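# Copy the cart's three-parcel stack onto the desk

## Task

Build, on the desk, a copy of the three-parcel stack that sits on the cart, with the parcels in the identical bottom-to-top sequence. At the end the robot must have released the parcels and backed away from them, the stack must stay standing without any help from the robot, and the robot must neither topple nor be left leaning.

## Robot and tools

ROBOT. A Rainbow Robotics RB-Y1: a base on two drive wheels plus two rear casters (0.66 m long, 0.58 m wide, front edge 0.10 m in front of the drive axle), a folding torso, a head, and two arms, each with seven joints and a parallel gripper. Cameras: head_camera, left_wrist_camera, right_wrist_camera. Loose objects may occasionally get nudged by an outside push.

FRAMES. Base frame: origin on the floor halfway between the drive wheels, x ahead, y to the robot's left, z up. The reported chest, left_hand and right_hand are expressed in it. A hand point is the spot between the two finger pads; fingers extend along the hand's -z and close along its x. Reported hand positions get less reliable the farther the arm reaches. base_odometry is measured against the base frame as it was when the scene began; it comes only from wheel rotation, so wheel slip appears as travel. Heading runs -3.142 to 3.142, leftward positive.

execute_actions. Argument "actions" is a list holding one action or nothing; an empty list just reports state and images. Optional "cameras": list of camera names or "all"; omitted/null means every camera, [] means none. An action may contain:
- "base": exactly one relative move from where the base currently is. {"translate_m": d} drives straight d metres along the current heading, positive forward, -3 to 3. {"rotate_rad": d} spins in place d radians, positive is counter-clockwise seen from above, -3.2 to 3.2. No sideways motion. A base move needing over 8.667 s at its top speed is rejected. It counts from the base's last reported state.
- "joints": absolute target values by joint name (radians; grippers in metres of opening). Ranges: torso_squat_rad 0 to 1.2 (bigger lowers the level chest); torso_shift_rad -0.3 to 0.6 (positive pushes hips forward); torso_pitch_rad -0.2 to 1.4 (positive bows forward); torso_yaw_rad -1.5 to 1.5 (positive left). Per arm: shoulder_pitch -2.356 to 2.356 (0 hanging, negative raises forward/inward); left shoulder_roll 0 to 3.141 (positive raises outward), right shoulder_roll -3.141 to 0 (negative raises outward); shoulder_yaw -2.094 to 2.094; elbow -2.617 to 0.01 (0 straight, negative bends); forearm_roll -3.141 to 3.141; wrist_pitch -1.57 to 1.919 (negative tips hand forward); hand_roll -2.705 to 2.705; gripper_m 0 to 0.1. Both arms share sign conventions for yaw and rolls (positive = leftward / counter-clockwise from above). head_pan_rad -0.523 to 0.523 (positive left), head_tilt_rad -0.35 to 1.57 (positive looks down). A joint counts as reached within ±0.02 (grippers ±0.004).
- "speeds": per-action caps, translate_m 0.05 to 0.4 m/s, rotate_rad 0.1 to 1.509 rad/s (defaults are the maxima).
- "min_time_s": 0.1 to 8 s, the shortest duration for each arm and head motion in the action.
No action runs past 15 s. All parts start together. Joints or base left out may still be driving to older targets. An unknown key or out-of-range number rejects the whole call with no motion. If a result reports a stop, the remaining motion calls in that same reply are skipped.

Torso combined limits (squat, shift, pitch): squat+shift <= 1.52; squat-shift+pitch <= 1.57; shift+0.5pitch-0.4squat <= 0.7; shift+0.3pitch-0.5squat <= 0.39. Violating one leaves the commanded torso joints short, marked off_target.

wait: "seconds" 0 to 10; sends nothing new, returns state and images.
zoom_image: "camera" and "region" [x0, y0, x1, y1] in pixels from the image's top-left, at most 504 by 504, on that camera's latest full image.
finished_scene: "scene" integer; ends the scene permanently and says whether the goal holds.

RESULTS. base_status and joint_status per motion: done (for the base, wheels turned the commanded amount even if slipping); off_target (stopped short, may still push); limit_stop_at_<name> (a built-in limit halted it); contact_stop (arm or torso met strong resistance, a too-heavy load, or pinned an arm); time_out (took far longer than expected); stopped_with_arm (torso halted because an arm hit something); limit_stop_at_own_body (self-collision guard halted it before touching; move the arm and torso apart). After contact_stop, time_out or stopped_with_arm, the entire group (torso, left arm, or right arm) freezes and forgets targets. "joint command not followed" with a "cause:" line means an arm's targets were blocked by the collision check; those joints show not_followed and may be retried on later actions until valid targets are given. on_its_own lists uncommanded parts; "held at" is a held target, not the actual position. A Motor temperatures line gives per-arm values in joint_positions order; MOTOR HOT appears from 65 °C, and at 80 °C an OVER-TEMPERATURE FAULT brakes that arm and halts everything (limit_stop_at_motor_heat); resend targets afterwards.

GRIPPING. Command an opening at least 0.005 m below the object's width; the gripper then reads off_target, which is expected.

AVOID. Never let the arms, grippers or fingers strike or squeeze each other. Keep joint torques under their load limits (shoulders 63 N m, elbows 32.4, forearm_roll, wrist_pitch and hand_roll 22.5, load weight included); hitting one freezes the robot 10 s. Each arm carries at most 3 kg; heavy loads held far forward can tip the robot over with nothing to stop it. The base does not stop at furniture and may keep shoving; a bent leg can poke ahead of the base and, when it meets furniture, can push the robot backward unnoticed by odometry. After any stop, first back off the arms in a separate action, then the torso. Exception: if both hands hold one object and the torso reports contact_stop right as it begins with nothing blocking, resend all arm joints (not grippers) at their current joint_positions, then repeat the torso command. Avoid dropping, slamming or shoving objects. While you think, the robot keeps holding its last command and held loads heat the motors.

Each tool is called after ">>>" as a command line: name --argument value for each argument, lists and objects as JSON in quotes; but a table of rows of numbers goes row by row, as --pt "numbers of a row", without its own name.

## Session

>>> execute_actions --actions '[]' --cameras '["head_camera"]'

Scene clock: 0.00 s.
Motor temperatures (°C, as the motors report them): left_arm=[30 30 29 28 31 34 38] | right_arm=[34 31 27 27 37 31 32]
base_odometry: x=+0.000 y=+0.000 heading=+0.000 (m, m, rad; odometry frame)
base_status: not commanded
joint_positions: torso_squat_rad=+0.350 torso_shift_rad=+0.001 torso_pitch_rad=+0.001 torso_yaw_rad=+0.000 left_shoulder_pitch_rad=+0.004 left_shoulder_roll_rad=+0.023 left_shoulder_yaw_rad=-0.041 left_elbow_rad=-0.102 left_forearm_roll_rad=+0.039 left_wrist_pitch_rad=-0.024 left_hand_roll_rad=-0.023 left_gripper_m=+0.099 right_shoulder_pitch_rad=+0.037 right_shoulder_roll_rad=-0.021 right_shoulder_yaw_rad=+0.029 right_elbow_rad=-0.270 right_forearm_roll_rad=+0.033 right_wrist_pitch_rad=-0.043 right_hand_roll_rad=-0.023 right_gripper_m=+0.099 head_pan_rad=+0.001 head_tilt_rad=+0.400
joint_status: not commanded
chest: x=-0.2273 y=-0.0008 z=+1.2476 quat_wxyz=(+1.000, +0.000, +0.000, +0.000) (m; base frame)
left_hand: x=-0.1751 y=+0.2355 z=+0.5652 quat_wxyz=(+0.998, +0.011, -0.061, -0.012) (m; base frame)
right_hand: x=-0.1136 y=-0.2333 z=+0.5726 quat_wxyz=(+0.990, -0.008, -0.138, +0.015) (m; base frame)
pictures: head_camera
Images, in order (width x height): head_camera 896x504.

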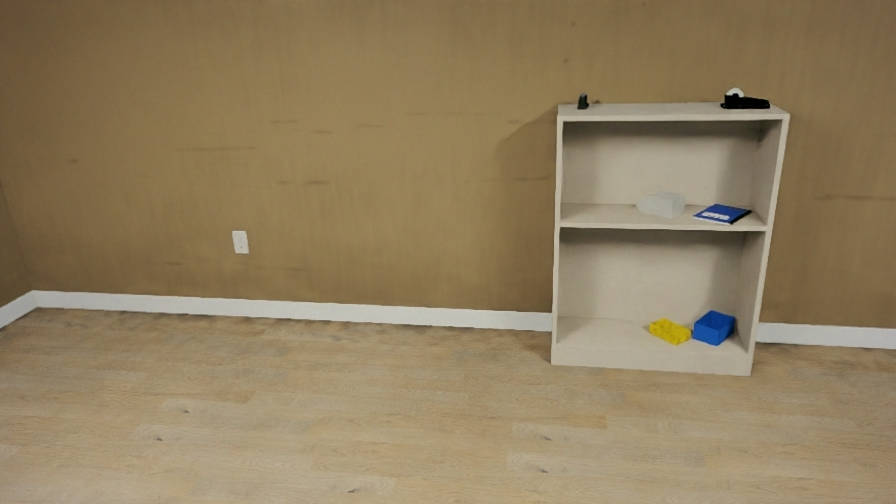

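Layout before: desk left of the shelf, cart opposite. Turn left.

>>> execute_actions --actions '[{"base":{"rotate_rad":1.57}}]' --cameras '["head_camera"]'

>>> execute_actions --actions '[{"base":{"rotate_rad":1.57}}]' --cameras '["head_camera"]'

Scene clock: 5.00 s.
Motor temperatures (°C, as the motors report them): left_arm=[30 30 29 28 31 34 38] | right_arm=[34 31 27 27 37 31 32]
base_odometry: x=+0.000 y=+0.000 heading=+1.569 (m, m, rad; odometry frame)
base_status: done
joint_positions: torso_squat_rad=+0.350 torso_shift_rad=+0.001 torso_pitch_rad=+0.001 torso_yaw_rad=+0.000 left_shoulder_pitch_rad=+0.004 left_shoulder_roll_rad=+0.023 left_shoulder_yaw_rad=-0.041 left_elbow_rad=-0.102 left_forearm_roll_rad=+0.039 left_wrist_pitch_rad=-0.024 left_hand_roll_rad=-0.023 left_gripper_m=+0.099 right_shoulder_pitch_rad=+0.037 right_shoulder_roll_rad=-0.021 right_shoulder_yaw_rad=+0.029 right_elbow_rad=-0.270 right_forearm_roll_rad=+0.033 right_wrist_pitch_rad=-0.043 right_hand_roll_rad=-0.023 right_gripper_m=+0.099 head_pan_rad=+0.001 head_tilt_rad=+0.400
joint_status: not commanded
chest: x=-0.2273 y=-0.0008 z=+1.2476 quat_wxyz=(+1.000, +0.000, +0.000, +0.000) (m; base frame)
left_hand: x=-0.1751 y=+0.2355 z=+0.5652 quat_wxyz=(+0.998, +0.011, -0.061, -0.012) (m; base frame)
right_hand: x=-0.1136 y=-0.2334 z=+0.5726 quat_wxyz=(+0.990, -0.009, -0.138, +0.015) (m; base frame)
pictures: head_camera
Images, in order (width x height): head_camera 896x504.

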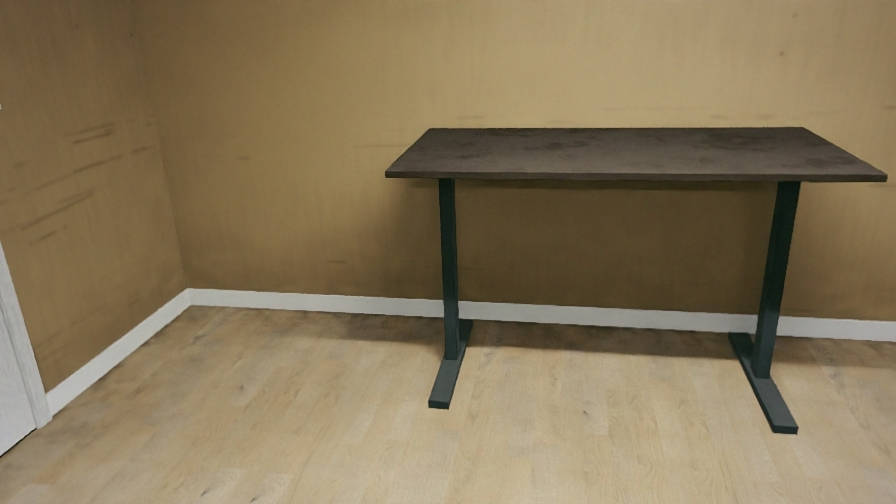

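Scene clock: 9.00 s.
Motor temperatures (°C, as the motors report them): left_arm=[30 30 29 28 31 34 38] | right_arm=[34 31 27 27 37 31 32]
base_odometry: x=+0.000 y=+0.000 heading=+3.139 (m, m, rad; odometry frame)
base_status: done
joint_positions: torso_squat_rad=+0.350 torso_shift_rad=+0.001 torso_pitch_rad=+0.001 torso_yaw_rad=+0.000 left_shoulder_pitch_rad=+0.004 left_shoulder_roll_rad=+0.023 left_shoulder_yaw_rad=-0.041 left_elbow_rad=-0.102 left_forearm_roll_rad=+0.039 left_wrist_pitch_rad=-0.024 left_hand_roll_rad=-0.023 left_gripper_m=+0.099 right_shoulder_pitch_rad=+0.037 right_shoulder_roll_rad=-0.021 right_shoulder_yaw_rad=+0.029 right_elbow_rad=-0.270 right_forearm_roll_rad=+0.033 right_wrist_pitch_rad=-0.043 right_hand_roll_rad=-0.023 right_gripper_m=+0.099 head_pan_rad=+0.001 head_tilt_rad=+0.400
joint_status: not commanded
chest: x=-0.2273 y=-0.0008 z=+1.2476 quat_wxyz=(+1.000, +0.000, +0.000, +0.000) (m; base frame)
left_hand: x=-0.1751 y=+0.2355 z=+0.5652 quat_wxyz=(+0.998, +0.011, -0.061, -0.012) (m; base frame)
right_hand: x=-0.1136 y=-0.2334 z=+0.5726 quat_wxyz=(+0.990, -0.009, -0.138, +0.015) (m; base frame)
pictures: head_camera
Images, in order (width x height): head_camera 896x504.

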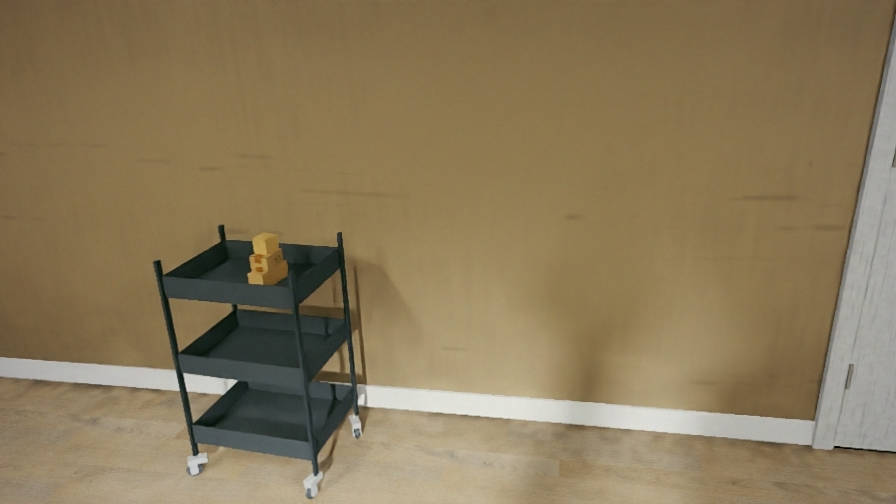

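>>> execute_actions --actions '[{"base":{"rotate_rad":0.4},"joints":{"right_shoulder_pitch_rad":-1.2,"right_shoulder_roll_rad":-0.05,"right_shoulder_yaw_rad":0,"right_elbow_rad":-0.5,"right_wrist_pitch_rad":1.7,"right_hand_roll_rad":0,"torso_squat_rad":0}}]' --cameras '[]'

>>> execute_actions --actions '[{"base":{"translate_m":1.1},"joints":{"torso_yaw_rad":0.4,"head_pan_rad":-0.4,"head_tilt_rad":0.9,"torso_shift_rad":0.3}}]' --cameras '["head_camera","right_wrist_camera"]'

Scene clock: 13.93 s.
Motor temperatures (°C, as the motors report them): left_arm=[30 30 29 28 31 34 38] | right_arm=[34 31 27 27 37 31 32]
base_odometry: x=+0.000 y=+0.000 heading=-2.745 (m, m, rad; odometry frame)
base_status: done
joint_positions: torso_squat_rad=+0.000 torso_shift_rad=+0.001 torso_pitch_rad=+0.001 torso_yaw_rad=+0.000 left_shoulder_pitch_rad=+0.004 left_shoulder_roll_rad=+0.023 left_shoulder_yaw_rad=-0.041 left_elbow_rad=-0.102 left_forearm_roll_rad=+0.039 left_wrist_pitch_rad=-0.024 left_hand_roll_rad=-0.023 left_gripper_m=+0.099 right_shoulder_pitch_rad=-1.200 right_shoulder_roll_rad=-0.050 right_shoulder_yaw_rad=+0.000 right_elbow_rad=-0.500 right_forearm_roll_rad=+0.033 right_wrist_pitch_rad=+1.700 right_hand_roll_rad=+0.000 right_gripper_m=+0.099 head_pan_rad=+0.001 head_tilt_rad=+0.400
joint_status: all done
chest: x=-0.2272 y=-0.0009 z=+1.2899 quat_wxyz=(+1.000, +0.000, +0.000, +0.000) (m; base frame)
left_hand: x=-0.1752 y=+0.2354 z=+0.6075 quat_wxyz=(+0.998, +0.011, -0.061, -0.012) (m; base frame)
right_hand: x=+0.2764 y=-0.1608 z=+1.0387 quat_wxyz=(+0.981, -0.134, +0.022, +0.135) (m; base frame)
pictures: none
No camera images: the call's "cameras" was empty. Leave "cameras" out to get every camera's image.

Scene clock: 18.23 s.
Motor temperatures (°C, as the motors report them): left_arm=[30 30 29 28 31 34 38] | right_arm=[34 31 27 27 37 31 32]
base_odometry: x=-1.014 y=-0.426 heading=-2.745 (m, m, rad; odometry frame)
base_status: done
joint_positions: torso_squat_rad=+0.000 torso_shift_rad=+0.300 torso_pitch_rad=+0.001 torso_yaw_rad=+0.400 left_shoulder_pitch_rad=+0.004 left_shoulder_roll_rad=+0.023 left_shoulder_yaw_rad=-0.041 left_elbow_rad=-0.102 left_forearm_roll_rad=+0.039 left_wrist_pitch_rad=-0.024 left_hand_roll_rad=-0.023 left_gripper_m=+0.099 right_shoulder_pitch_rad=-1.200 right_shoulder_roll_rad=-0.050 right_shoulder_yaw_rad=+0.000 right_elbow_rad=-0.500 right_forearm_roll_rad=+0.033 right_wrist_pitch_rad=+1.700 right_hand_roll_rad=+0.000 right_gripper_m=+0.099 head_pan_rad=-0.400 head_tilt_rad=+0.900
joint_status: all done
chest: x=-0.0208 y=-0.0008 z=+1.2587 quat_wxyz=(+0.980, +0.000, +0.000, +0.199) (m; base frame)
left_hand: x=-0.0647 y=+0.2374 z=+0.5763 quat_wxyz=(+0.981, +0.023, -0.058, +0.186) (m; base frame)
right_hand: x=+0.5053 y=+0.0478 z=+1.0075 quat_wxyz=(+0.935, -0.136, -0.005, +0.327) (m; base frame)
pictures: head_camera, right_wrist_camera
Images, in order (width x height): head_camera 896x504, right_wrist_camera 644x364.

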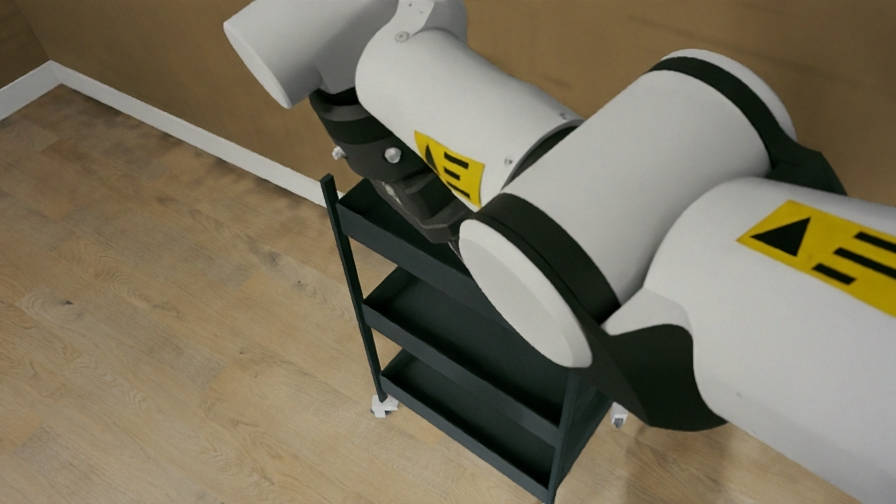

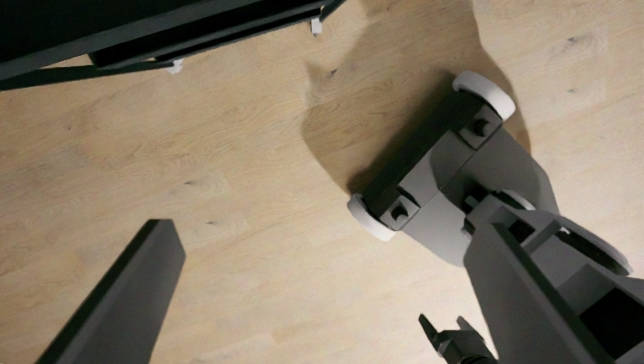

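>>> execute_actions --actions '[{"base":{"translate_m":0.3},"joints":{"torso_yaw_rad":0.15,"head_pan_rad":-0.3}}]' --cameras '["head_camera","right_wrist_camera"]'

Scene clock: 21.47 s.
Motor temperatures (°C, as the motors report them): left_arm=[30 30 29 28 31 34 38] | right_arm=[34 31 27 27 37 31 32]
base_odometry: x=-1.291 y=-0.542 heading=-2.745 (m, m, rad; odometry frame)
base_status: done
joint_positions: torso_squat_rad=+0.000 torso_shift_rad=+0.300 torso_pitch_rad=+0.001 torso_yaw_rad=+0.150 left_shoulder_pitch_rad=+0.003 left_shoulder_roll_rad=+0.023 left_shoulder_yaw_rad=-0.041 left_elbow_rad=-0.102 left_forearm_roll_rad=+0.039 left_wrist_pitch_rad=-0.024 left_hand_roll_rad=-0.023 left_gripper_m=+0.099 right_shoulder_pitch_rad=-1.200 right_shoulder_roll_rad=-0.050 right_shoulder_yaw_rad=+0.000 right_elbow_rad=-0.500 right_forearm_roll_rad=+0.033 right_wrist_pitch_rad=+1.700 right_hand_roll_rad=+0.000 right_gripper_m=+0.099 head_pan_rad=-0.300 head_tilt_rad=+0.900
joint_status: all done
chest: x=-0.0207 y=-0.0008 z=+1.2586 quat_wxyz=(+0.997, +0.000, +0.001, +0.075) (m; base frame)
left_hand: x=-0.0044 y=+0.2407 z=+0.5763 quat_wxyz=(+0.996, +0.015, -0.060, +0.062) (m; base frame)
right_hand: x=+0.5011 y=-0.0839 z=+1.0074 quat_wxyz=(+0.969, -0.136, +0.012, +0.208) (m; base frame)
pictures: head_camera, right_wrist_camera
Images, in order (width x height): head_camera 896x504, right_wrist_camera 644x364.

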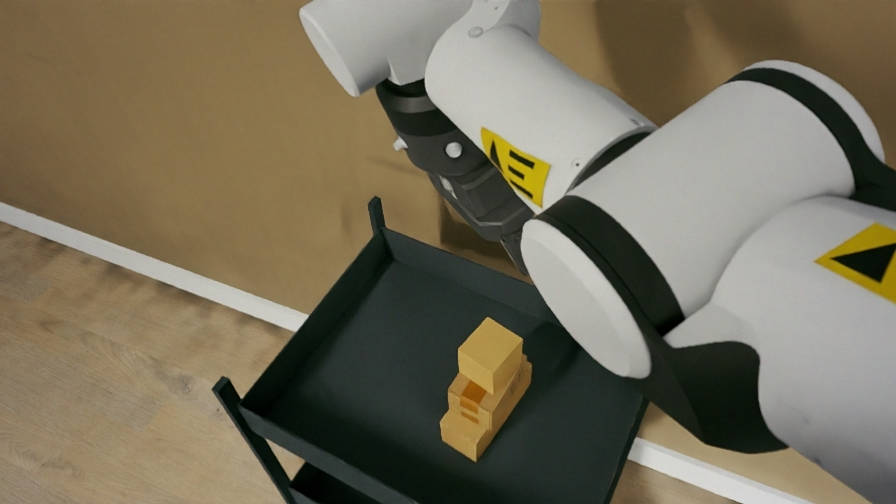

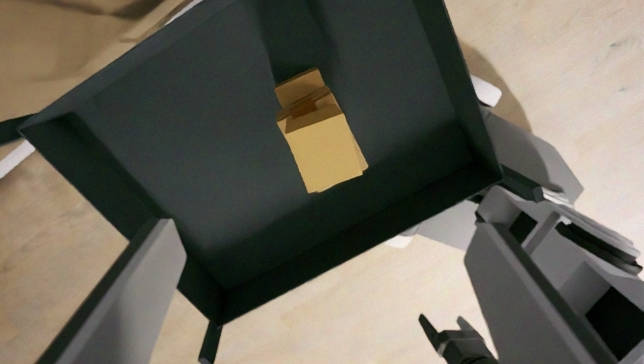

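>>> execute_actions --actions '[{"base":{"translate_m":0.05},"joints":{"torso_squat_rad":0.65,"right_hand_roll_rad":0.35}}]' --cameras '["right_wrist_camera"]'

Scene clock: 25.33 s.
Motor temperatures (°C, as the motors report them): left_arm=[30 30 29 28 31 34 38] | right_arm=[35 31 27 27 37 31 32]
base_odometry: x=-1.337 y=-0.561 heading=-2.744 (m, m, rad; odometry frame)
base_status: done
joint_positions: torso_squat_rad=+0.650 torso_shift_rad=+0.300 torso_pitch_rad=+0.001 torso_yaw_rad=+0.150 left_shoulder_pitch_rad=+0.003 left_shoulder_roll_rad=+0.023 left_shoulder_yaw_rad=-0.041 left_elbow_rad=-0.102 left_forearm_roll_rad=+0.039 left_wrist_pitch_rad=-0.024 left_hand_roll_rad=-0.023 left_gripper_m=+0.099 right_shoulder_pitch_rad=-1.200 right_shoulder_roll_rad=-0.050 right_shoulder_yaw_rad=+0.000 right_elbow_rad=-0.500 right_forearm_roll_rad=+0.033 right_wrist_pitch_rad=+1.700 right_hand_roll_rad=+0.350 right_gripper_m=+0.099 head_pan_rad=-0.300 head_tilt_rad=+0.900
joint_status: all done
chest: x=-0.0632 y=-0.0007 z=+1.1223 quat_wxyz=(+0.997, +0.000, +0.000, +0.075) (m; base frame)
left_hand: x=-0.0466 y=+0.2408 z=+0.4400 quat_wxyz=(+0.996, +0.015, -0.060, +0.062) (m; base frame)
right_hand: x=+0.4587 y=-0.0838 z=+0.8713 quat_wxyz=(+0.918, -0.132, +0.035, +0.374) (m; base frame)
pictures: right_wrist_camera
Images, in order (width x height): right_wrist_camera 644x364.

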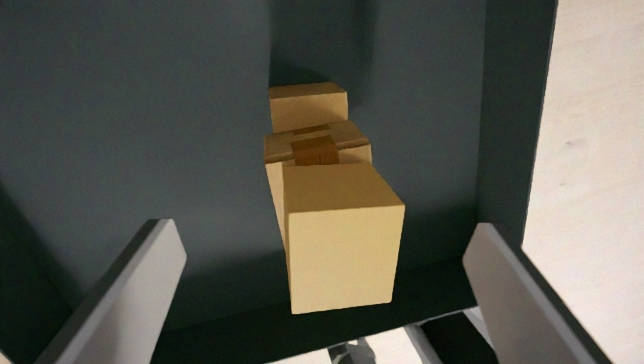

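>>> execute_actions --actions '[{"joints":{"torso_squat_rad":0.83,"torso_yaw_rad":0.17}}]' --cameras '["right_wrist_camera"]'

Scene clock: 28.43 s.
Motor temperatures (°C, as the motors report them): left_arm=[30 30 29 28 31 34 38] | right_arm=[35 31 27 27 37 31 32]
base_odometry: x=-1.337 y=-0.561 heading=-2.744 (m, m, rad; odometry frame)
base_status: not commanded
joint_positions: torso_squat_rad=+0.830 torso_shift_rad=+0.300 torso_pitch_rad=+0.000 torso_yaw_rad=+0.170 left_shoulder_pitch_rad=+0.003 left_shoulder_roll_rad=+0.023 left_shoulder_yaw_rad=-0.041 left_elbow_rad=-0.102 left_forearm_roll_rad=+0.039 left_wrist_pitch_rad=-0.024 left_hand_roll_rad=-0.023 left_gripper_m=+0.099 right_shoulder_pitch_rad=-1.204 right_shoulder_roll_rad=-0.050 right_shoulder_yaw_rad=+0.000 right_elbow_rad=-0.502 right_forearm_roll_rad=+0.033 right_wrist_pitch_rad=+1.700 right_hand_roll_rad=+0.350 right_gripper_m=+0.099 head_pan_rad=-0.300 head_tilt_rad=+0.900
joint_status: all done
chest: x=-0.0888 y=-0.0006 z=+1.0413 quat_wxyz=(+0.996, +0.000, +0.000, +0.085) (m; base frame)
left_hand: x=-0.0763 y=+0.2412 z=+0.3589 quat_wxyz=(+0.995, +0.016, -0.060, +0.072) (m; base frame)
right_hand: x=+0.4363 y=-0.0723 z=+0.7931 quat_wxyz=(+0.914, -0.133, +0.030, +0.383) (m; base frame)
pictures: right_wrist_camera
Images, in order (width x height): right_wrist_camera 644x364.

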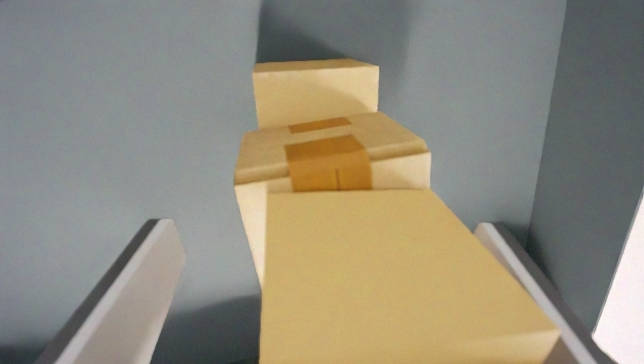

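>>> execute_actions --actions '[{"joints":{"right_gripper_m":0.03}}]' --cameras '[]'

>>> execute_actions --actions '[{"joints":{"torso_squat_rad":0.7}}]' --cameras '[]'

>>> execute_actions --actions '[{"joints":{"torso_shift_rad":0.5,"torso_yaw_rad":0.32}}]' --cameras '[]'

>>> execute_actions --actions '[{"joints":{"torso_squat_rad":0.9}}]' --cameras '["head_camera","right_wrist_camera"]'

Scene clock: 32.20 s.
Motor temperatures (°C, as the motors report them): left_arm=[30 30 29 28 31 34 38] | right_arm=[35 31 27 27 37 31 32]
base_odometry: x=-1.337 y=-0.561 heading=-2.744 (m, m, rad; odometry frame)
base_status: not commanded
joint_positions: torso_squat_rad=+0.830 torso_shift_rad=+0.299 torso_pitch_rad=-0.001 torso_yaw_rad=+0.170 left_shoulder_pitch_rad=+0.003 left_shoulder_roll_rad=+0.023 left_shoulder_yaw_rad=-0.041 left_elbow_rad=-0.102 left_forearm_roll_rad=+0.039 left_wrist_pitch_rad=-0.024 left_hand_roll_rad=-0.023 left_gripper_m=+0.099 right_shoulder_pitch_rad=-1.205 right_shoulder_roll_rad=-0.052 right_shoulder_yaw_rad=+0.000 right_elbow_rad=-0.502 right_forearm_roll_rad=+0.034 right_wrist_pitch_rad=+1.701 right_hand_roll_rad=+0.350 right_gripper_m=+0.059 head_pan_rad=-0.300 head_tilt_rad=+0.900
joint_status: right_gripper_m off_target (ended at +0.059, target +0.030)
chest: x=-0.0888 y=-0.0006 z=+1.0413 quat_wxyz=(+0.996, +0.000, +0.000, +0.085) (m; base frame)
left_hand: x=-0.0763 y=+0.2412 z=+0.3589 quat_wxyz=(+0.995, +0.016, -0.060, +0.072) (m; base frame)
right_hand: x=+0.4368 y=-0.0728 z=+0.7938 quat_wxyz=(+0.914, -0.133, +0.030, +0.383) (m; base frame)
pictures: none
No camera images: the call's "cameras" was empty. Leave "cameras" out to get every camera's image.

Scene clock: 33.40 s.
Motor temperatures (°C, as the motors report them): left_arm=[30 30 29 28 31 34 38] | right_arm=[35 31 27 27 37 31 32]
base_odometry: x=-1.337 y=-0.561 heading=-2.744 (m, m, rad; odometry frame)
base_status: not commanded
joint_positions: torso_squat_rad=+0.700 torso_shift_rad=+0.300 torso_pitch_rad=+0.001 torso_yaw_rad=+0.170 left_shoulder_pitch_rad=+0.003 left_shoulder_roll_rad=+0.023 left_shoulder_yaw_rad=-0.041 left_elbow_rad=-0.102 left_forearm_roll_rad=+0.039 left_wrist_pitch_rad=-0.024 left_hand_roll_rad=-0.023 left_gripper_m=+0.099 right_shoulder_pitch_rad=-1.200 right_shoulder_roll_rad=-0.050 right_shoulder_yaw_rad=+0.000 right_elbow_rad=-0.500 right_forearm_roll_rad=+0.033 right_wrist_pitch_rad=+1.700 right_hand_roll_rad=+0.350 right_gripper_m=+0.059 head_pan_rad=-0.300 head_tilt_rad=+0.900
joint_status: all done
chest: x=-0.0694 y=-0.0007 z=+1.1014 quat_wxyz=(+0.996, +0.000, +0.001, +0.085) (m; base frame)
left_hand: x=-0.0580 y=+0.2411 z=+0.4190 quat_wxyz=(+0.995, +0.016, -0.060, +0.072) (m; base frame)
right_hand: x=+0.4539 y=-0.0734 z=+0.8501 quat_wxyz=(+0.914, -0.132, +0.034, +0.383) (m; base frame)
pictures: none
No camera images: the call's "cameras" was empty. Leave "cameras" out to get every camera's image.

Scene clock: 35.53 s.
Motor temperatures (°C, as the motors report them): left_arm=[30 30 29 28 31 34 38] | right_arm=[35 31 27 28 37 31 32]
base_odometry: x=-1.337 y=-0.561 heading=-2.744 (m, m, rad; odometry frame)
base_status: not commanded
joint_positions: torso_squat_rad=+0.700 torso_shift_rad=+0.500 torso_pitch_rad=+0.001 torso_yaw_rad=+0.320 left_shoulder_pitch_rad=+0.003 left_shoulder_roll_rad=+0.023 left_shoulder_yaw_rad=-0.041 left_elbow_rad=-0.102 left_forearm_roll_rad=+0.039 left_wrist_pitch_rad=-0.024 left_hand_roll_rad=-0.023 left_gripper_m=+0.099 right_shoulder_pitch_rad=-1.200 right_shoulder_roll_rad=-0.050 right_shoulder_yaw_rad=+0.000 right_elbow_rad=-0.500 right_forearm_roll_rad=+0.033 right_wrist_pitch_rad=+1.700 right_hand_roll_rad=+0.350 right_gripper_m=+0.059 head_pan_rad=-0.300 head_tilt_rad=+0.900
joint_status: all done
chest: x=+0.0289 y=-0.0007 z=+1.0598 quat_wxyz=(+0.987, +0.000, +0.000, +0.159) (m; base frame)
left_hand: x=+0.0043 y=+0.2403 z=+0.3774 quat_wxyz=(+0.987, +0.020, -0.058, +0.147) (m; base frame)
right_hand: x=+0.5573 y=+0.0057 z=+0.8086 quat_wxyz=(+0.883, -0.134, +0.024, +0.450) (m; base frame)
pictures: none
No camera images: the call's "cameras" was empty. Leave "cameras" out to get every camera's image.

Scene clock: 37.20 s.
Motor temperatures (°C, as the motors report them): left_arm=[30 30 29 28 31 34 38] | right_arm=[35 31 27 28 37 31 32]
base_odometry: x=-1.337 y=-0.561 heading=-2.744 (m, m, rad; odometry frame)
base_status: not commanded
joint_positions: torso_squat_rad=+0.868 torso_shift_rad=+0.498 torso_pitch_rad=-0.004 torso_yaw_rad=+0.320 left_shoulder_pitch_rad=+0.004 left_shoulder_roll_rad=+0.023 left_shoulder_yaw_rad=-0.041 left_elbow_rad=-0.102 left_forearm_roll_rad=+0.039 left_wrist_pitch_rad=-0.024 left_hand_roll_rad=-0.023 left_gripper_m=+0.099 right_shoulder_pitch_rad=-1.205 right_shoulder_roll_rad=-0.052 right_shoulder_yaw_rad=+0.000 right_elbow_rad=-0.503 right_forearm_roll_rad=+0.034 right_wrist_pitch_rad=+1.700 right_hand_roll_rad=+0.350 right_gripper_m=+0.059 head_pan_rad=-0.300 head_tilt_rad=+0.900
joint_status: torso_squat_rad contact_stop (moved +0.168 of +0.200)
on_its_own: torso_squat_rad is held at +0.868, not at your +0.900, since a contact_stop
chest: x=-0.0134 y=-0.0006 z=+0.9872 quat_wxyz=(+0.987, +0.000, -0.002, +0.159) (m; base frame)
left_hand: x=-0.0344 y=+0.2403 z=+0.3048 quat_wxyz=(+0.987, +0.020, -0.061, +0.147) (m; base frame)
right_hand: x=+0.5184 y=+0.0066 z=+0.7422 quat_wxyz=(+0.883, -0.136, +0.018, +0.450) (m; base frame)
pictures: head_camera, right_wrist_camera
Images, in order (width x height): head_camera 896x504, right_wrist_camera 644x364.

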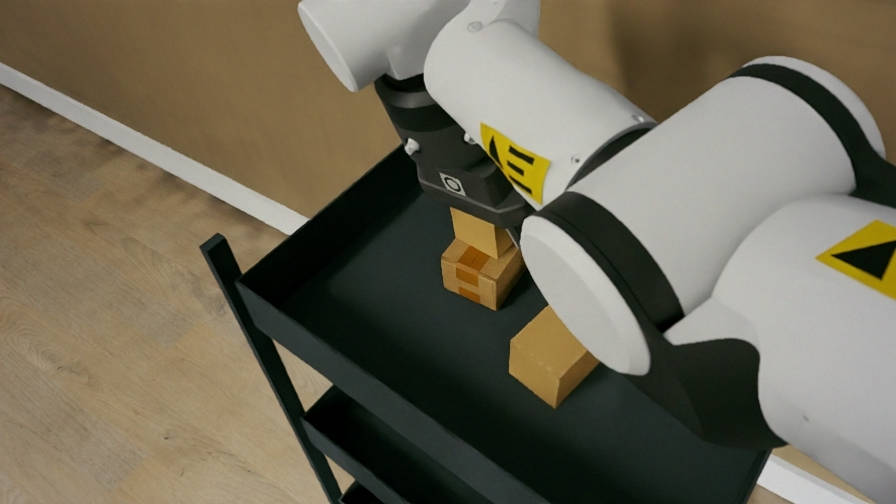

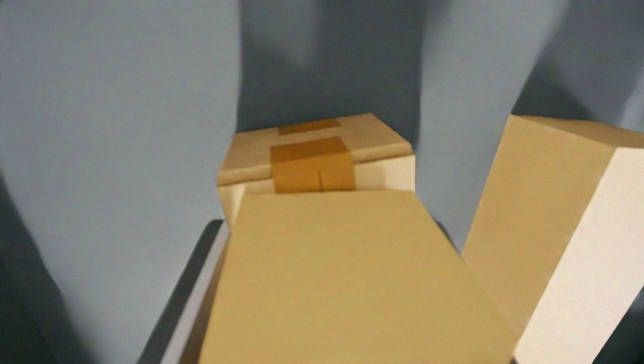

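>>> execute_actions --actions '[{"joints":{"torso_squat_rad":0.5,"torso_shift_rad":0.3}}]' --cameras '[]'

>>> execute_actions --actions '[{"base":{"translate_m":-0.35},"joints":{"torso_yaw_rad":-0.4,"head_pan_rad":0.2,"right_shoulder_pitch_rad":-1.55,"right_shoulder_roll_rad":-0.6,"right_elbow_rad":-0.35,"right_wrist_pitch_rad":1.9},"min_time_s":2}]' --cameras '[]'

>>> execute_actions --actions '[{"joints":{"left_shoulder_pitch_rad":-1.2,"left_shoulder_roll_rad":0.05,"left_shoulder_yaw_rad":0,"left_elbow_rad":-0.5,"left_wrist_pitch_rad":1.7,"left_hand_roll_rad":0}}]' --cameras '[]'

>>> execute_actions --actions '[{"base":{"translate_m":0.35}}]' --cameras '["head_camera","left_wrist_camera"]'

Scene clock: 41.60 s.
Motor temperatures (°C, as the motors report them): left_arm=[30 30 29 28 31 34 38] | right_arm=[35 31 27 28 37 31 32]
base_odometry: x=-1.337 y=-0.561 heading=-2.744 (m, m, rad; odometry frame)
base_status: not commanded
joint_positions: torso_squat_rad=+0.500 torso_shift_rad=+0.300 torso_pitch_rad=-0.003 torso_yaw_rad=+0.320 left_shoulder_pitch_rad=+0.004 left_shoulder_roll_rad=+0.023 left_shoulder_yaw_rad=-0.041 left_elbow_rad=-0.102 left_forearm_roll_rad=+0.039 left_wrist_pitch_rad=-0.024 left_hand_roll_rad=-0.023 left_gripper_m=+0.099 right_shoulder_pitch_rad=-1.200 right_shoulder_roll_rad=-0.050 right_shoulder_yaw_rad=+0.000 right_elbow_rad=-0.500 right_forearm_roll_rad=+0.033 right_wrist_pitch_rad=+1.700 right_hand_roll_rad=+0.350 right_gripper_m=+0.059 head_pan_rad=-0.300 head_tilt_rad=+0.900
joint_status: all done
chest: x=-0.0473 y=-0.0008 z=+1.1768 quat_wxyz=(+0.987, +0.000, -0.001, +0.159) (m; base frame)
left_hand: x=-0.0696 y=+0.2402 z=+0.4944 quat_wxyz=(+0.987, +0.020, -0.060, +0.147) (m; base frame)
right_hand: x=+0.4820 y=+0.0055 z=+0.9275 quat_wxyz=(+0.883, -0.135, +0.022, +0.450) (m; base frame)
pictures: none
No camera images: the call's "cameras" was empty. Leave "cameras" out to get every camera's image.

Scene clock: 44.03 s.
Motor temperatures (°C, as the motors report them): left_arm=[30 30 29 28 31 34 38] | right_arm=[35 31 27 28 37 31 32]
base_odometry: x=-1.014 y=-0.426 heading=-2.744 (m, m, rad; odometry frame)
base_status: done
joint_positions: torso_squat_rad=+0.500 torso_shift_rad=+0.300 torso_pitch_rad=-0.003 torso_yaw_rad=-0.400 left_shoulder_pitch_rad=+0.004 left_shoulder_roll_rad=+0.023 left_shoulder_yaw_rad=-0.041 left_elbow_rad=-0.102 left_forearm_roll_rad=+0.039 left_wrist_pitch_rad=-0.024 left_hand_roll_rad=-0.023 left_gripper_m=+0.099 right_shoulder_pitch_rad=-1.550 right_shoulder_roll_rad=-0.600 right_shoulder_yaw_rad=+0.000 right_elbow_rad=-0.350 right_forearm_roll_rad=+0.033 right_wrist_pitch_rad=+1.900 right_hand_roll_rad=+0.350 right_gripper_m=+0.059 head_pan_rad=+0.200 head_tilt_rad=+0.900
joint_status: all done
chest: x=-0.0474 y=-0.0008 z=+1.1768 quat_wxyz=(+0.980, +0.001, -0.001, -0.199) (m; base frame)
left_hand: x=+0.0949 y=+0.1964 z=+0.4948 quat_wxyz=(+0.976, -0.001, -0.063, -0.210) (m; base frame)
right_hand: x=+0.2660 y=-0.5703 z=+1.1625 quat_wxyz=(+0.970, -0.184, +0.049, -0.153) (m; base frame)
pictures: none
No camera images: the call's "cameras" was empty. Leave "cameras" out to get every camera's image.

Scene clock: 45.90 s.
Motor temperatures (°C, as the motors report them): left_arm=[30 30 29 28 31 34 38] | right_arm=[35 31 27 28 37 31 32]
base_odometry: x=-1.014 y=-0.426 heading=-2.744 (m, m, rad; odometry frame)
base_status: not commanded
joint_positions: torso_squat_rad=+0.500 torso_shift_rad=+0.300 torso_pitch_rad=-0.003 torso_yaw_rad=-0.400 left_shoulder_pitch_rad=-1.200 left_shoulder_roll_rad=+0.050 left_shoulder_yaw_rad=+0.000 left_elbow_rad=-0.500 left_forearm_roll_rad=+0.039 left_wrist_pitch_rad=+1.700 left_hand_roll_rad=+0.000 left_gripper_m=+0.099 right_shoulder_pitch_rad=-1.550 right_shoulder_roll_rad=-0.600 right_shoulder_yaw_rad=+0.000 right_elbow_rad=-0.350 right_forearm_roll_rad=+0.033 right_wrist_pitch_rad=+1.900 right_hand_roll_rad=+0.350 right_gripper_m=+0.059 head_pan_rad=+0.200 head_tilt_rad=+0.900
joint_status: all done
chest: x=-0.0473 y=-0.0008 z=+1.1768 quat_wxyz=(+0.980, +0.001, -0.001, -0.199) (m; base frame)
left_hand: x=+0.4694 y=-0.0616 z=+0.9236 quat_wxyz=(+0.938, +0.104, +0.006, -0.332) (m; base frame)
right_hand: x=+0.2661 y=-0.5703 z=+1.1625 quat_wxyz=(+0.970, -0.184, +0.049, -0.153) (m; base frame)
pictures: none
No camera images: the call's "cameras" was empty. Leave "cameras" out to get every camera's image.

Scene clock: 48.13 s.
Motor temperatures (°C, as the motors report them): left_arm=[30 30 29 28 31 34 38] | right_arm=[35 31 27 28 37 31 32]
base_odometry: x=-1.337 y=-0.561 heading=-2.744 (m, m, rad; odometry frame)
base_status: done
joint_positions: torso_squat_rad=+0.500 torso_shift_rad=+0.300 torso_pitch_rad=-0.002 torso_yaw_rad=-0.400 left_shoulder_pitch_rad=-1.200 left_shoulder_roll_rad=+0.050 left_shoulder_yaw_rad=+0.000 left_elbow_rad=-0.500 left_forearm_roll_rad=+0.039 left_wrist_pitch_rad=+1.700 left_hand_roll_rad=+0.000 left_gripper_m=+0.099 right_shoulder_pitch_rad=-1.550 right_shoulder_roll_rad=-0.600 right_shoulder_yaw_rad=+0.000 right_elbow_rad=-0.350 right_forearm_roll_rad=+0.033 right_wrist_pitch_rad=+1.900 right_hand_roll_rad=+0.350 right_gripper_m=+0.059 head_pan_rad=+0.200 head_tilt_rad=+0.900
joint_status: not commanded
chest: x=-0.0471 y=-0.0008 z=+1.1768 quat_wxyz=(+0.980, +0.001, -0.001, -0.199) (m; base frame)
left_hand: x=+0.4695 y=-0.0614 z=+0.9233 quat_wxyz=(+0.938, +0.104, +0.006, -0.332) (m; base frame)
right_hand: x=+0.2663 y=-0.5702 z=+1.1624 quat_wxyz=(+0.970, -0.184, +0.049, -0.153) (m; base frame)
pictures: head_camera, left_wrist_camera
Images, in order (width x height): head_camera 896x504, left_wrist_camera 644x364.

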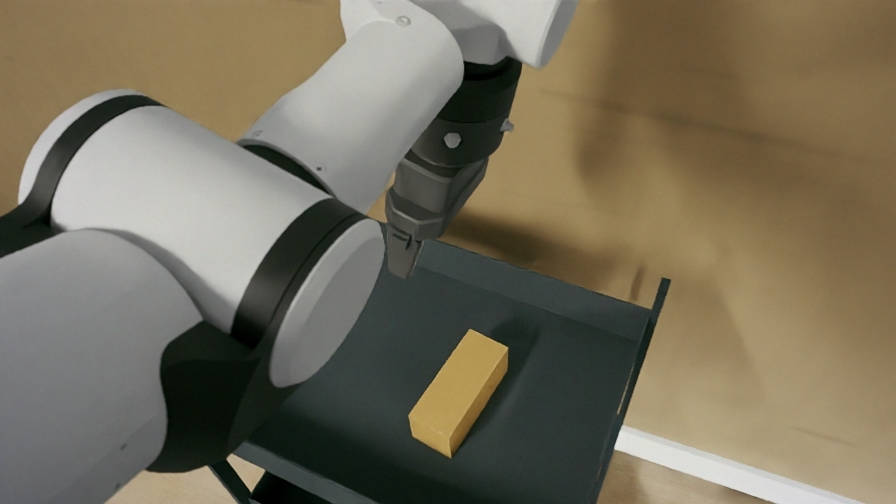

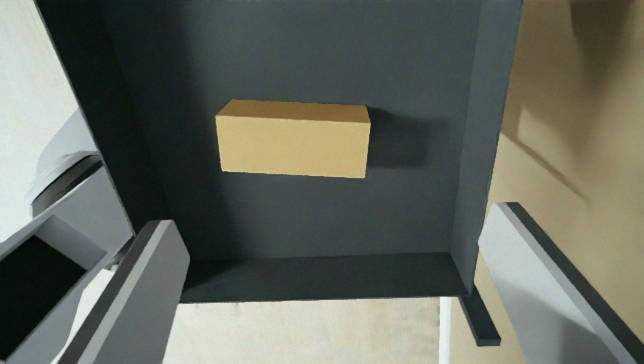

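Need a 90° roll.

>>> execute_actions --actions '[{"joints":{"left_hand_roll_rad":1.53,"torso_squat_rad":0.8}}]' --cameras '["left_wrist_camera"]'

Scene clock: 50.60 s.
Motor temperatures (°C, as the motors report them): left_arm=[30 30 29 28 31 34 38] | right_arm=[35 31 27 28 37 31 32]
base_odometry: x=-1.337 y=-0.561 heading=-2.744 (m, m, rad; odometry frame)
base_status: not commanded
joint_positions: torso_squat_rad=+0.800 torso_shift_rad=+0.300 torso_pitch_rad=-0.003 torso_yaw_rad=-0.400 left_shoulder_pitch_rad=-1.200 left_shoulder_roll_rad=+0.050 left_shoulder_yaw_rad=+0.000 left_elbow_rad=-0.500 left_forearm_roll_rad=+0.039 left_wrist_pitch_rad=+1.700 left_hand_roll_rad=+1.530 left_gripper_m=+0.099 right_shoulder_pitch_rad=-1.550 right_shoulder_roll_rad=-0.600 right_shoulder_yaw_rad=+0.000 right_elbow_rad=-0.350 right_forearm_roll_rad=+0.033 right_wrist_pitch_rad=+1.900 right_hand_roll_rad=+0.350 right_gripper_m=+0.059 head_pan_rad=+0.200 head_tilt_rad=+0.900
joint_status: all done
chest: x=-0.0847 y=-0.0007 z=+1.0559 quat_wxyz=(+0.980, +0.001, -0.001, -0.199) (m; base frame)
left_hand: x=+0.4320 y=-0.0613 z=+0.8026 quat_wxyz=(+0.906, +0.079, -0.068, +0.410) (m; base frame)
right_hand: x=+0.2287 y=-0.5701 z=+1.0416 quat_wxyz=(+0.970, -0.184, +0.049, -0.153) (m; base frame)
pictures: left_wrist_camera
Images, in order (width x height): left_wrist_camera 644x364.

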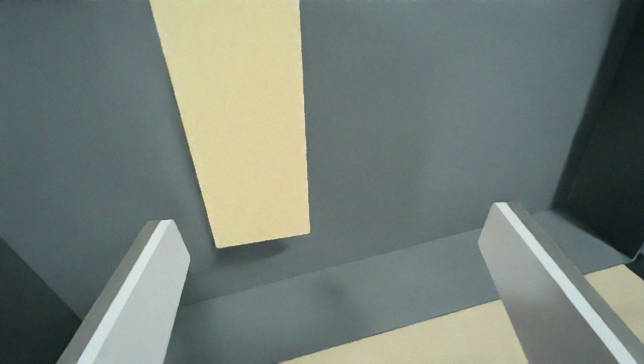

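>>> execute_actions --actions '[{"base":{"translate_m":-0.03},"joints":{"left_hand_roll_rad":1.6}}]' --cameras '[]'

>>> execute_actions --actions '[{"joints":{"torso_squat_rad":0.97}}]' --cameras '["left_wrist_camera"]'

Scene clock: 53.13 s.
Motor temperatures (°C, as the motors report them): left_arm=[30 30 29 28 31 34 38] | right_arm=[35 31 27 28 37 31 32]
base_odometry: x=-1.310 y=-0.550 heading=-2.744 (m, m, rad; odometry frame)
base_status: done
joint_positions: torso_squat_rad=+0.800 torso_shift_rad=+0.300 torso_pitch_rad=-0.003 torso_yaw_rad=-0.400 left_shoulder_pitch_rad=-1.200 left_shoulder_roll_rad=+0.050 left_shoulder_yaw_rad=+0.000 left_elbow_rad=-0.500 left_forearm_roll_rad=+0.039 left_wrist_pitch_rad=+1.700 left_hand_roll_rad=+1.600 left_gripper_m=+0.099 right_shoulder_pitch_rad=-1.550 right_shoulder_roll_rad=-0.600 right_shoulder_yaw_rad=+0.000 right_elbow_rad=-0.350 right_forearm_roll_rad=+0.033 right_wrist_pitch_rad=+1.900 right_hand_roll_rad=+0.350 right_gripper_m=+0.059 head_pan_rad=+0.200 head_tilt_rad=+0.900
joint_status: all done
chest: x=-0.0847 y=-0.0007 z=+1.0558 quat_wxyz=(+0.980, +0.001, -0.001, -0.199) (m; base frame)
left_hand: x=+0.4320 y=-0.0613 z=+0.8025 quat_wxyz=(+0.891, +0.076, -0.070, +0.442) (m; base frame)
right_hand: x=+0.2287 y=-0.5702 z=+1.0416 quat_wxyz=(+0.970, -0.184, +0.049, -0.153) (m; base frame)
pictures: none
No camera images: the call's "cameras" was empty. Leave "cameras" out to get every camera's image.

Scene clock: 54.50 s.
Motor temperatures (°C, as the motors report them): left_arm=[30 30 29 28 31 34 38] | right_arm=[35 31 27 28 37 31 32]
base_odometry: x=-1.310 y=-0.550 heading=-2.744 (m, m, rad; odometry frame)
base_status: not commanded
joint_positions: torso_squat_rad=+0.970 torso_shift_rad=+0.300 torso_pitch_rad=-0.003 torso_yaw_rad=-0.400 left_shoulder_pitch_rad=-1.200 left_shoulder_roll_rad=+0.050 left_shoulder_yaw_rad=+0.000 left_elbow_rad=-0.500 left_forearm_roll_rad=+0.039 left_wrist_pitch_rad=+1.700 left_hand_roll_rad=+1.600 left_gripper_m=+0.099 right_shoulder_pitch_rad=-1.550 right_shoulder_roll_rad=-0.600 right_shoulder_yaw_rad=+0.000 right_elbow_rad=-0.350 right_forearm_roll_rad=+0.033 right_wrist_pitch_rad=+1.900 right_hand_roll_rad=+0.350 right_gripper_m=+0.059 head_pan_rad=+0.200 head_tilt_rad=+0.900
joint_status: all done
chest: x=-0.1119 y=-0.0006 z=+0.9680 quat_wxyz=(+0.980, +0.001, -0.001, -0.199) (m; base frame)
left_hand: x=+0.4048 y=-0.0613 z=+0.7147 quat_wxyz=(+0.891, +0.076, -0.070, +0.442) (m; base frame)
right_hand: x=+0.2014 y=-0.5701 z=+0.9538 quat_wxyz=(+0.970, -0.184, +0.049, -0.153) (m; base frame)
pictures: left_wrist_camera
Images, in order (width x height): left_wrist_camera 644x364.

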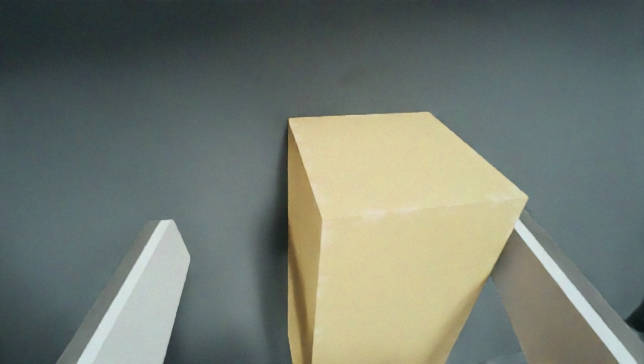

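>>> execute_actions --actions '[{"joints":{"left_gripper_m":0.03}}]' --cameras '[]'

>>> execute_actions --actions '[{"joints":{"torso_squat_rad":0.6}}]' --cameras '[]'

>>> execute_actions --actions '[{"base":{"translate_m":-0.32},"joints":{"torso_squat_rad":0.0,"torso_shift_rad":0,"torso_yaw_rad":0,"head_pan_rad":0,"head_tilt_rad":0.6}}]' --cameras '[]'

>>> execute_actions --actions '[{"base":{"rotate_rad":-2.76},"joints":{"left_shoulder_pitch_rad":-1.55,"left_elbow_rad":-0.35,"left_wrist_pitch_rad":1.9}}]' --cameras '[]'

>>> execute_actions --actions '[{"base":{"translate_m":1.82}}]' --cameras '[]'

>>> execute_actions --actions '[{"base":{"rotate_rad":0.79}}]' --cameras '["head_camera"]'

Scene clock: 59.07 s.
Motor temperatures (°C, as the motors report them): left_arm=[30 30 29 28 31 34 38] | right_arm=[35 31 27 28 37 31 32]
base_odometry: x=-1.310 y=-0.550 heading=-2.744 (m, m, rad; odometry frame)
base_status: not commanded
joint_positions: torso_squat_rad=+0.970 torso_shift_rad=+0.300 torso_pitch_rad=-0.003 torso_yaw_rad=-0.400 left_shoulder_pitch_rad=-1.200 left_shoulder_roll_rad=+0.050 left_shoulder_yaw_rad=+0.000 left_elbow_rad=-0.500 left_forearm_roll_rad=+0.039 left_wrist_pitch_rad=+1.700 left_hand_roll_rad=+1.600 left_gripper_m=+0.054 right_shoulder_pitch_rad=-1.550 right_shoulder_roll_rad=-0.600 right_shoulder_yaw_rad=+0.000 right_elbow_rad=-0.350 right_forearm_roll_rad=+0.033 right_wrist_pitch_rad=+1.900 right_hand_roll_rad=+0.350 right_gripper_m=+0.059 head_pan_rad=+0.200 head_tilt_rad=+0.900
joint_status: left_gripper_m off_target (ended at +0.054, target +0.030)
chest: x=-0.1119 y=-0.0006 z=+0.9680 quat_wxyz=(+0.980, +0.001, -0.001, -0.199) (m; base frame)
left_hand: x=+0.4048 y=-0.0612 z=+0.7147 quat_wxyz=(+0.891, +0.076, -0.070, +0.442) (m; base frame)
right_hand: x=+0.2014 y=-0.5701 z=+0.9538 quat_wxyz=(+0.970, -0.184, +0.049, -0.153) (m; base frame)
pictures: none
No camera images: the call's "cameras" was empty. Leave "cameras" out to get every camera's image.

Scene clock: 61.07 s.
Motor temperatures (°C, as the motors report them): left_arm=[30 30 29 28 31 34 38] | right_arm=[35 31 27 28 37 31 32]
base_odometry: x=-1.310 y=-0.550 heading=-2.744 (m, m, rad; odometry frame)
base_status: not commanded
joint_positions: torso_squat_rad=+0.600 torso_shift_rad=+0.300 torso_pitch_rad=-0.002 torso_yaw_rad=-0.400 left_shoulder_pitch_rad=-1.200 left_shoulder_roll_rad=+0.050 left_shoulder_yaw_rad=+0.000 left_elbow_rad=-0.500 left_forearm_roll_rad=+0.039 left_wrist_pitch_rad=+1.700 left_hand_roll_rad=+1.600 left_gripper_m=+0.054 right_shoulder_pitch_rad=-1.550 right_shoulder_roll_rad=-0.600 right_shoulder_yaw_rad=+0.000 right_elbow_rad=-0.350 right_forearm_roll_rad=+0.033 right_wrist_pitch_rad=+1.900 right_hand_roll_rad=+0.350 right_gripper_m=+0.059 head_pan_rad=+0.200 head_tilt_rad=+0.900
joint_status: all done
chest: x=-0.0579 y=-0.0007 z=+1.1418 quat_wxyz=(+0.980, +0.001, -0.001, -0.199) (m; base frame)
left_hand: x=+0.4587 y=-0.0614 z=+0.8882 quat_wxyz=(+0.891, +0.077, -0.070, +0.442) (m; base frame)
right_hand: x=+0.2555 y=-0.5702 z=+1.1275 quat_wxyz=(+0.970, -0.184, +0.049, -0.153) (m; base frame)
pictures: none
No camera images: the call's "cameras" was empty. Leave "cameras" out to get every camera's image.

Scene clock: 63.93 s.
Motor temperatures (°C, as the motors report them): left_arm=[31 30 29 28 31 34 38] | right_arm=[35 31 27 28 37 31 32]
base_odometry: x=-1.014 y=-0.426 heading=-2.743 (m, m, rad; odometry frame)
base_status: done
joint_positions: torso_squat_rad=+0.000 torso_shift_rad=+0.000 torso_pitch_rad=-0.003 torso_yaw_rad=+0.000 left_shoulder_pitch_rad=-1.200 left_shoulder_roll_rad=+0.050 left_shoulder_yaw_rad=+0.000 left_elbow_rad=-0.500 left_forearm_roll_rad=+0.039 left_wrist_pitch_rad=+1.700 left_hand_roll_rad=+1.600 left_gripper_m=+0.054 right_shoulder_pitch_rad=-1.550 right_shoulder_roll_rad=-0.600 right_shoulder_yaw_rad=+0.000 right_elbow_rad=-0.350 right_forearm_roll_rad=+0.033 right_wrist_pitch_rad=+1.900 right_hand_roll_rad=+0.350 right_gripper_m=+0.059 head_pan_rad=+0.000 head_tilt_rad=+0.600
joint_status: all done
chest: x=-0.2288 y=-0.0009 z=+1.2899 quat_wxyz=(+1.000, +0.000, -0.001, +0.000) (m; base frame)
left_hand: x=+0.2708 y=+0.1442 z=+1.0365 quat_wxyz=(+0.786, +0.088, -0.054, +0.610) (m; base frame)
right_hand: x=+0.2816 y=-0.4034 z=+1.2763 quat_wxyz=(+0.981, -0.191, +0.011, +0.042) (m; base frame)
pictures: none
No camera images: the call's "cameras" was empty. Leave "cameras" out to get every camera's image.

Scene clock: 68.93 s.
Motor temperatures (°C, as the motors report them): left_arm=[31 30 29 28 31 34 38] | right_arm=[35 31 27 28 37 31 32]
base_odometry: x=-1.014 y=-0.426 heading=+0.781 (m, m, rad; odometry frame)
base_status: done
joint_positions: torso_squat_rad=+0.000 torso_shift_rad=+0.000 torso_pitch_rad=-0.003 torso_yaw_rad=+0.000 left_shoulder_pitch_rad=-1.549 left_shoulder_roll_rad=+0.050 left_shoulder_yaw_rad=+0.000 left_elbow_rad=-0.350 left_forearm_roll_rad=+0.039 left_wrist_pitch_rad=+1.900 left_hand_roll_rad=+1.600 left_gripper_m=+0.054 right_shoulder_pitch_rad=-1.550 right_shoulder_roll_rad=-0.600 right_shoulder_yaw_rad=+0.000 right_elbow_rad=-0.350 right_forearm_roll_rad=+0.033 right_wrist_pitch_rad=+1.900 right_hand_roll_rad=+0.350 right_gripper_m=+0.059 head_pan_rad=+0.000 head_tilt_rad=+0.600
joint_status: all done
chest: x=-0.2288 y=-0.0009 z=+1.2899 quat_wxyz=(+1.000, +0.000, -0.001, +0.000) (m; base frame)
left_hand: x=+0.2741 y=+0.1161 z=+1.1726 quat_wxyz=(+0.789, +0.126, -0.088, +0.594) (m; base frame)
right_hand: x=+0.2816 y=-0.4035 z=+1.2763 quat_wxyz=(+0.981, -0.190, +0.011, +0.042) (m; base frame)
pictures: none
No camera images: the call's "cameras" was empty. Leave "cameras" out to get every camera's image.

Scene clock: 74.83 s.
Motor temperatures (°C, as the motors report them): left_arm=[31 30 29 28 31 34 38] | right_arm=[36 31 27 28 37 31 32]
base_odometry: x=+0.279 y=+0.855 heading=+0.780 (m, m, rad; odometry frame)
base_status: done
joint_positions: torso_squat_rad=+0.000 torso_shift_rad=+0.000 torso_pitch_rad=-0.002 torso_yaw_rad=+0.000 left_shoulder_pitch_rad=-1.549 left_shoulder_roll_rad=+0.050 left_shoulder_yaw_rad=+0.000 left_elbow_rad=-0.350 left_forearm_roll_rad=+0.039 left_wrist_pitch_rad=+1.900 left_hand_roll_rad=+1.600 left_gripper_m=+0.054 right_shoulder_pitch_rad=-1.550 right_shoulder_roll_rad=-0.600 right_shoulder_yaw_rad=+0.000 right_elbow_rad=-0.350 right_forearm_roll_rad=+0.033 right_wrist_pitch_rad=+1.900 right_hand_roll_rad=+0.350 right_gripper_m=+0.059 head_pan_rad=+0.000 head_tilt_rad=+0.600
joint_status: not commanded
chest: x=-0.2286 y=-0.0009 z=+1.2899 quat_wxyz=(+1.000, +0.000, -0.001, +0.000) (m; base frame)
left_hand: x=+0.2742 y=+0.1161 z=+1.1725 quat_wxyz=(+0.789, +0.126, -0.088, +0.594) (m; base frame)
right_hand: x=+0.2818 y=-0.4034 z=+1.2761 quat_wxyz=(+0.981, -0.190, +0.012, +0.042) (m; base frame)
pictures: none
No camera images: the call's "cameras" was empty. Leave "cameras" out to get every camera's image.

Scene clock: 77.67 s.
Motor temperatures (°C, as the motors report them): left_arm=[31 30 29 28 31 34 38] | right_arm=[36 31 27 28 37 31 32]
base_odometry: x=+0.279 y=+0.855 heading=+1.570 (m, m, rad; odometry frame)
base_status: done
joint_positions: torso_squat_rad=+0.000 torso_shift_rad=+0.000 torso_pitch_rad=-0.002 torso_yaw_rad=+0.000 left_shoulder_pitch_rad=-1.549 left_shoulder_roll_rad=+0.050 left_shoulder_yaw_rad=+0.000 left_elbow_rad=-0.350 left_forearm_roll_rad=+0.039 left_wrist_pitch_rad=+1.900 left_hand_roll_rad=+1.600 left_gripper_m=+0.054 right_shoulder_pitch_rad=-1.550 right_shoulder_roll_rad=-0.600 right_shoulder_yaw_rad=+0.000 right_elbow_rad=-0.350 right_forearm_roll_rad=+0.033 right_wrist_pitch_rad=+1.900 right_hand_roll_rad=+0.350 right_gripper_m=+0.059 head_pan_rad=+0.000 head_tilt_rad=+0.600
joint_status: not commanded
chest: x=-0.2286 y=-0.0009 z=+1.2899 quat_wxyz=(+1.000, +0.000, -0.001, +0.000) (m; base frame)
left_hand: x=+0.2742 y=+0.1161 z=+1.1725 quat_wxyz=(+0.789, +0.126, -0.088, +0.594) (m; base frame)
right_hand: x=+0.2818 y=-0.4034 z=+1.2762 quat_wxyz=(+0.981, -0.191, +0.012, +0.042) (m; base frame)
pictures: head_camera
Images, in order (width x height): head_camera 896x504.

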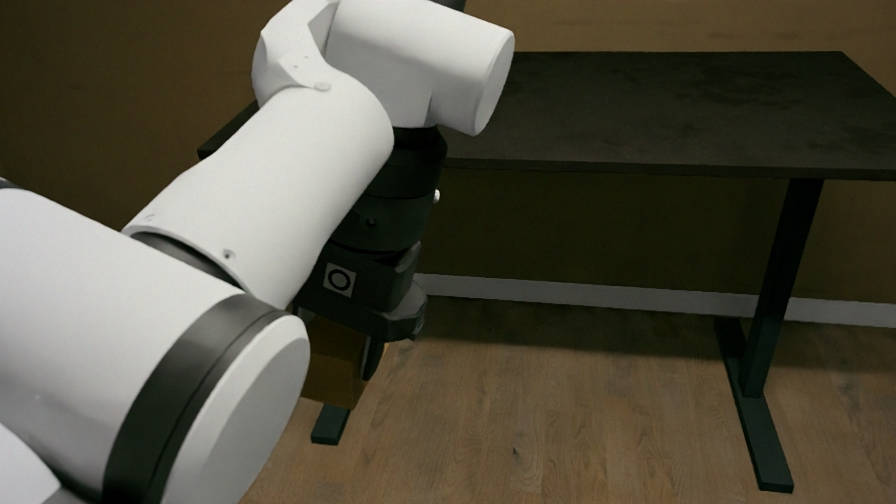

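>>> execute_actions --actions '[{"base":{"translate_m":0.7},"joints":{"head_tilt_rad":0.9,"torso_shift_rad":0.3}}]' --cameras '["head_camera","left_wrist_camera"]'

Scene clock: 82.40 s.
Motor temperatures (°C, as the motors report them): left_arm=[31 30 29 28 31 34 38] | right_arm=[36 31 27 28 37 31 32]
base_odometry: x=+0.279 y=+1.555 heading=+1.570 (m, m, rad; odometry frame)
base_status: done
joint_positions: torso_squat_rad=+0.000 torso_shift_rad=+0.300 torso_pitch_rad=-0.002 torso_yaw_rad=+0.000 left_shoulder_pitch_rad=-1.549 left_shoulder_roll_rad=+0.050 left_shoulder_yaw_rad=+0.000 left_elbow_rad=-0.350 left_forearm_roll_rad=+0.039 left_wrist_pitch_rad=+1.900 left_hand_roll_rad=+1.600 left_gripper_m=+0.054 right_shoulder_pitch_rad=-1.550 right_shoulder_roll_rad=-0.600 right_shoulder_yaw_rad=+0.000 right_elbow_rad=-0.350 right_forearm_roll_rad=+0.033 right_wrist_pitch_rad=+1.900 right_hand_roll_rad=+0.350 right_gripper_m=+0.059 head_pan_rad=+0.000 head_tilt_rad=+0.900
joint_status: all done
chest: x=-0.0218 y=-0.0008 z=+1.2586 quat_wxyz=(+1.000, +0.000, -0.001, +0.000) (m; base frame)
left_hand: x=+0.4811 y=+0.1161 z=+1.1412 quat_wxyz=(+0.789, +0.126, -0.088, +0.594) (m; base frame)
right_hand: x=+0.4886 y=-0.4034 z=+1.2448 quat_wxyz=(+0.981, -0.190, +0.012, +0.042) (m; base frame)
pictures: head_camera, left_wrist_camera
Images, in order (width x height): head_camera 896x504, left_wrist_camera 644x364.

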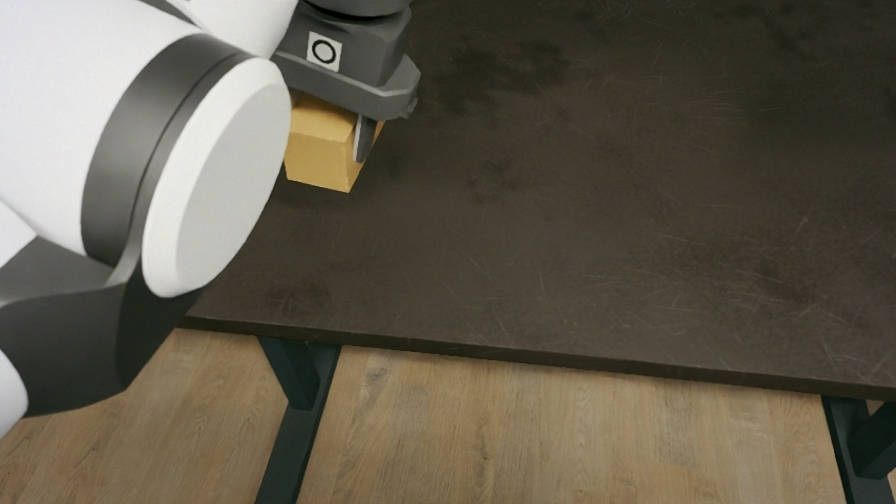

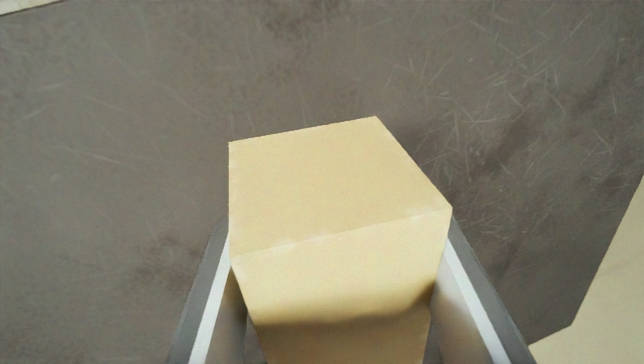

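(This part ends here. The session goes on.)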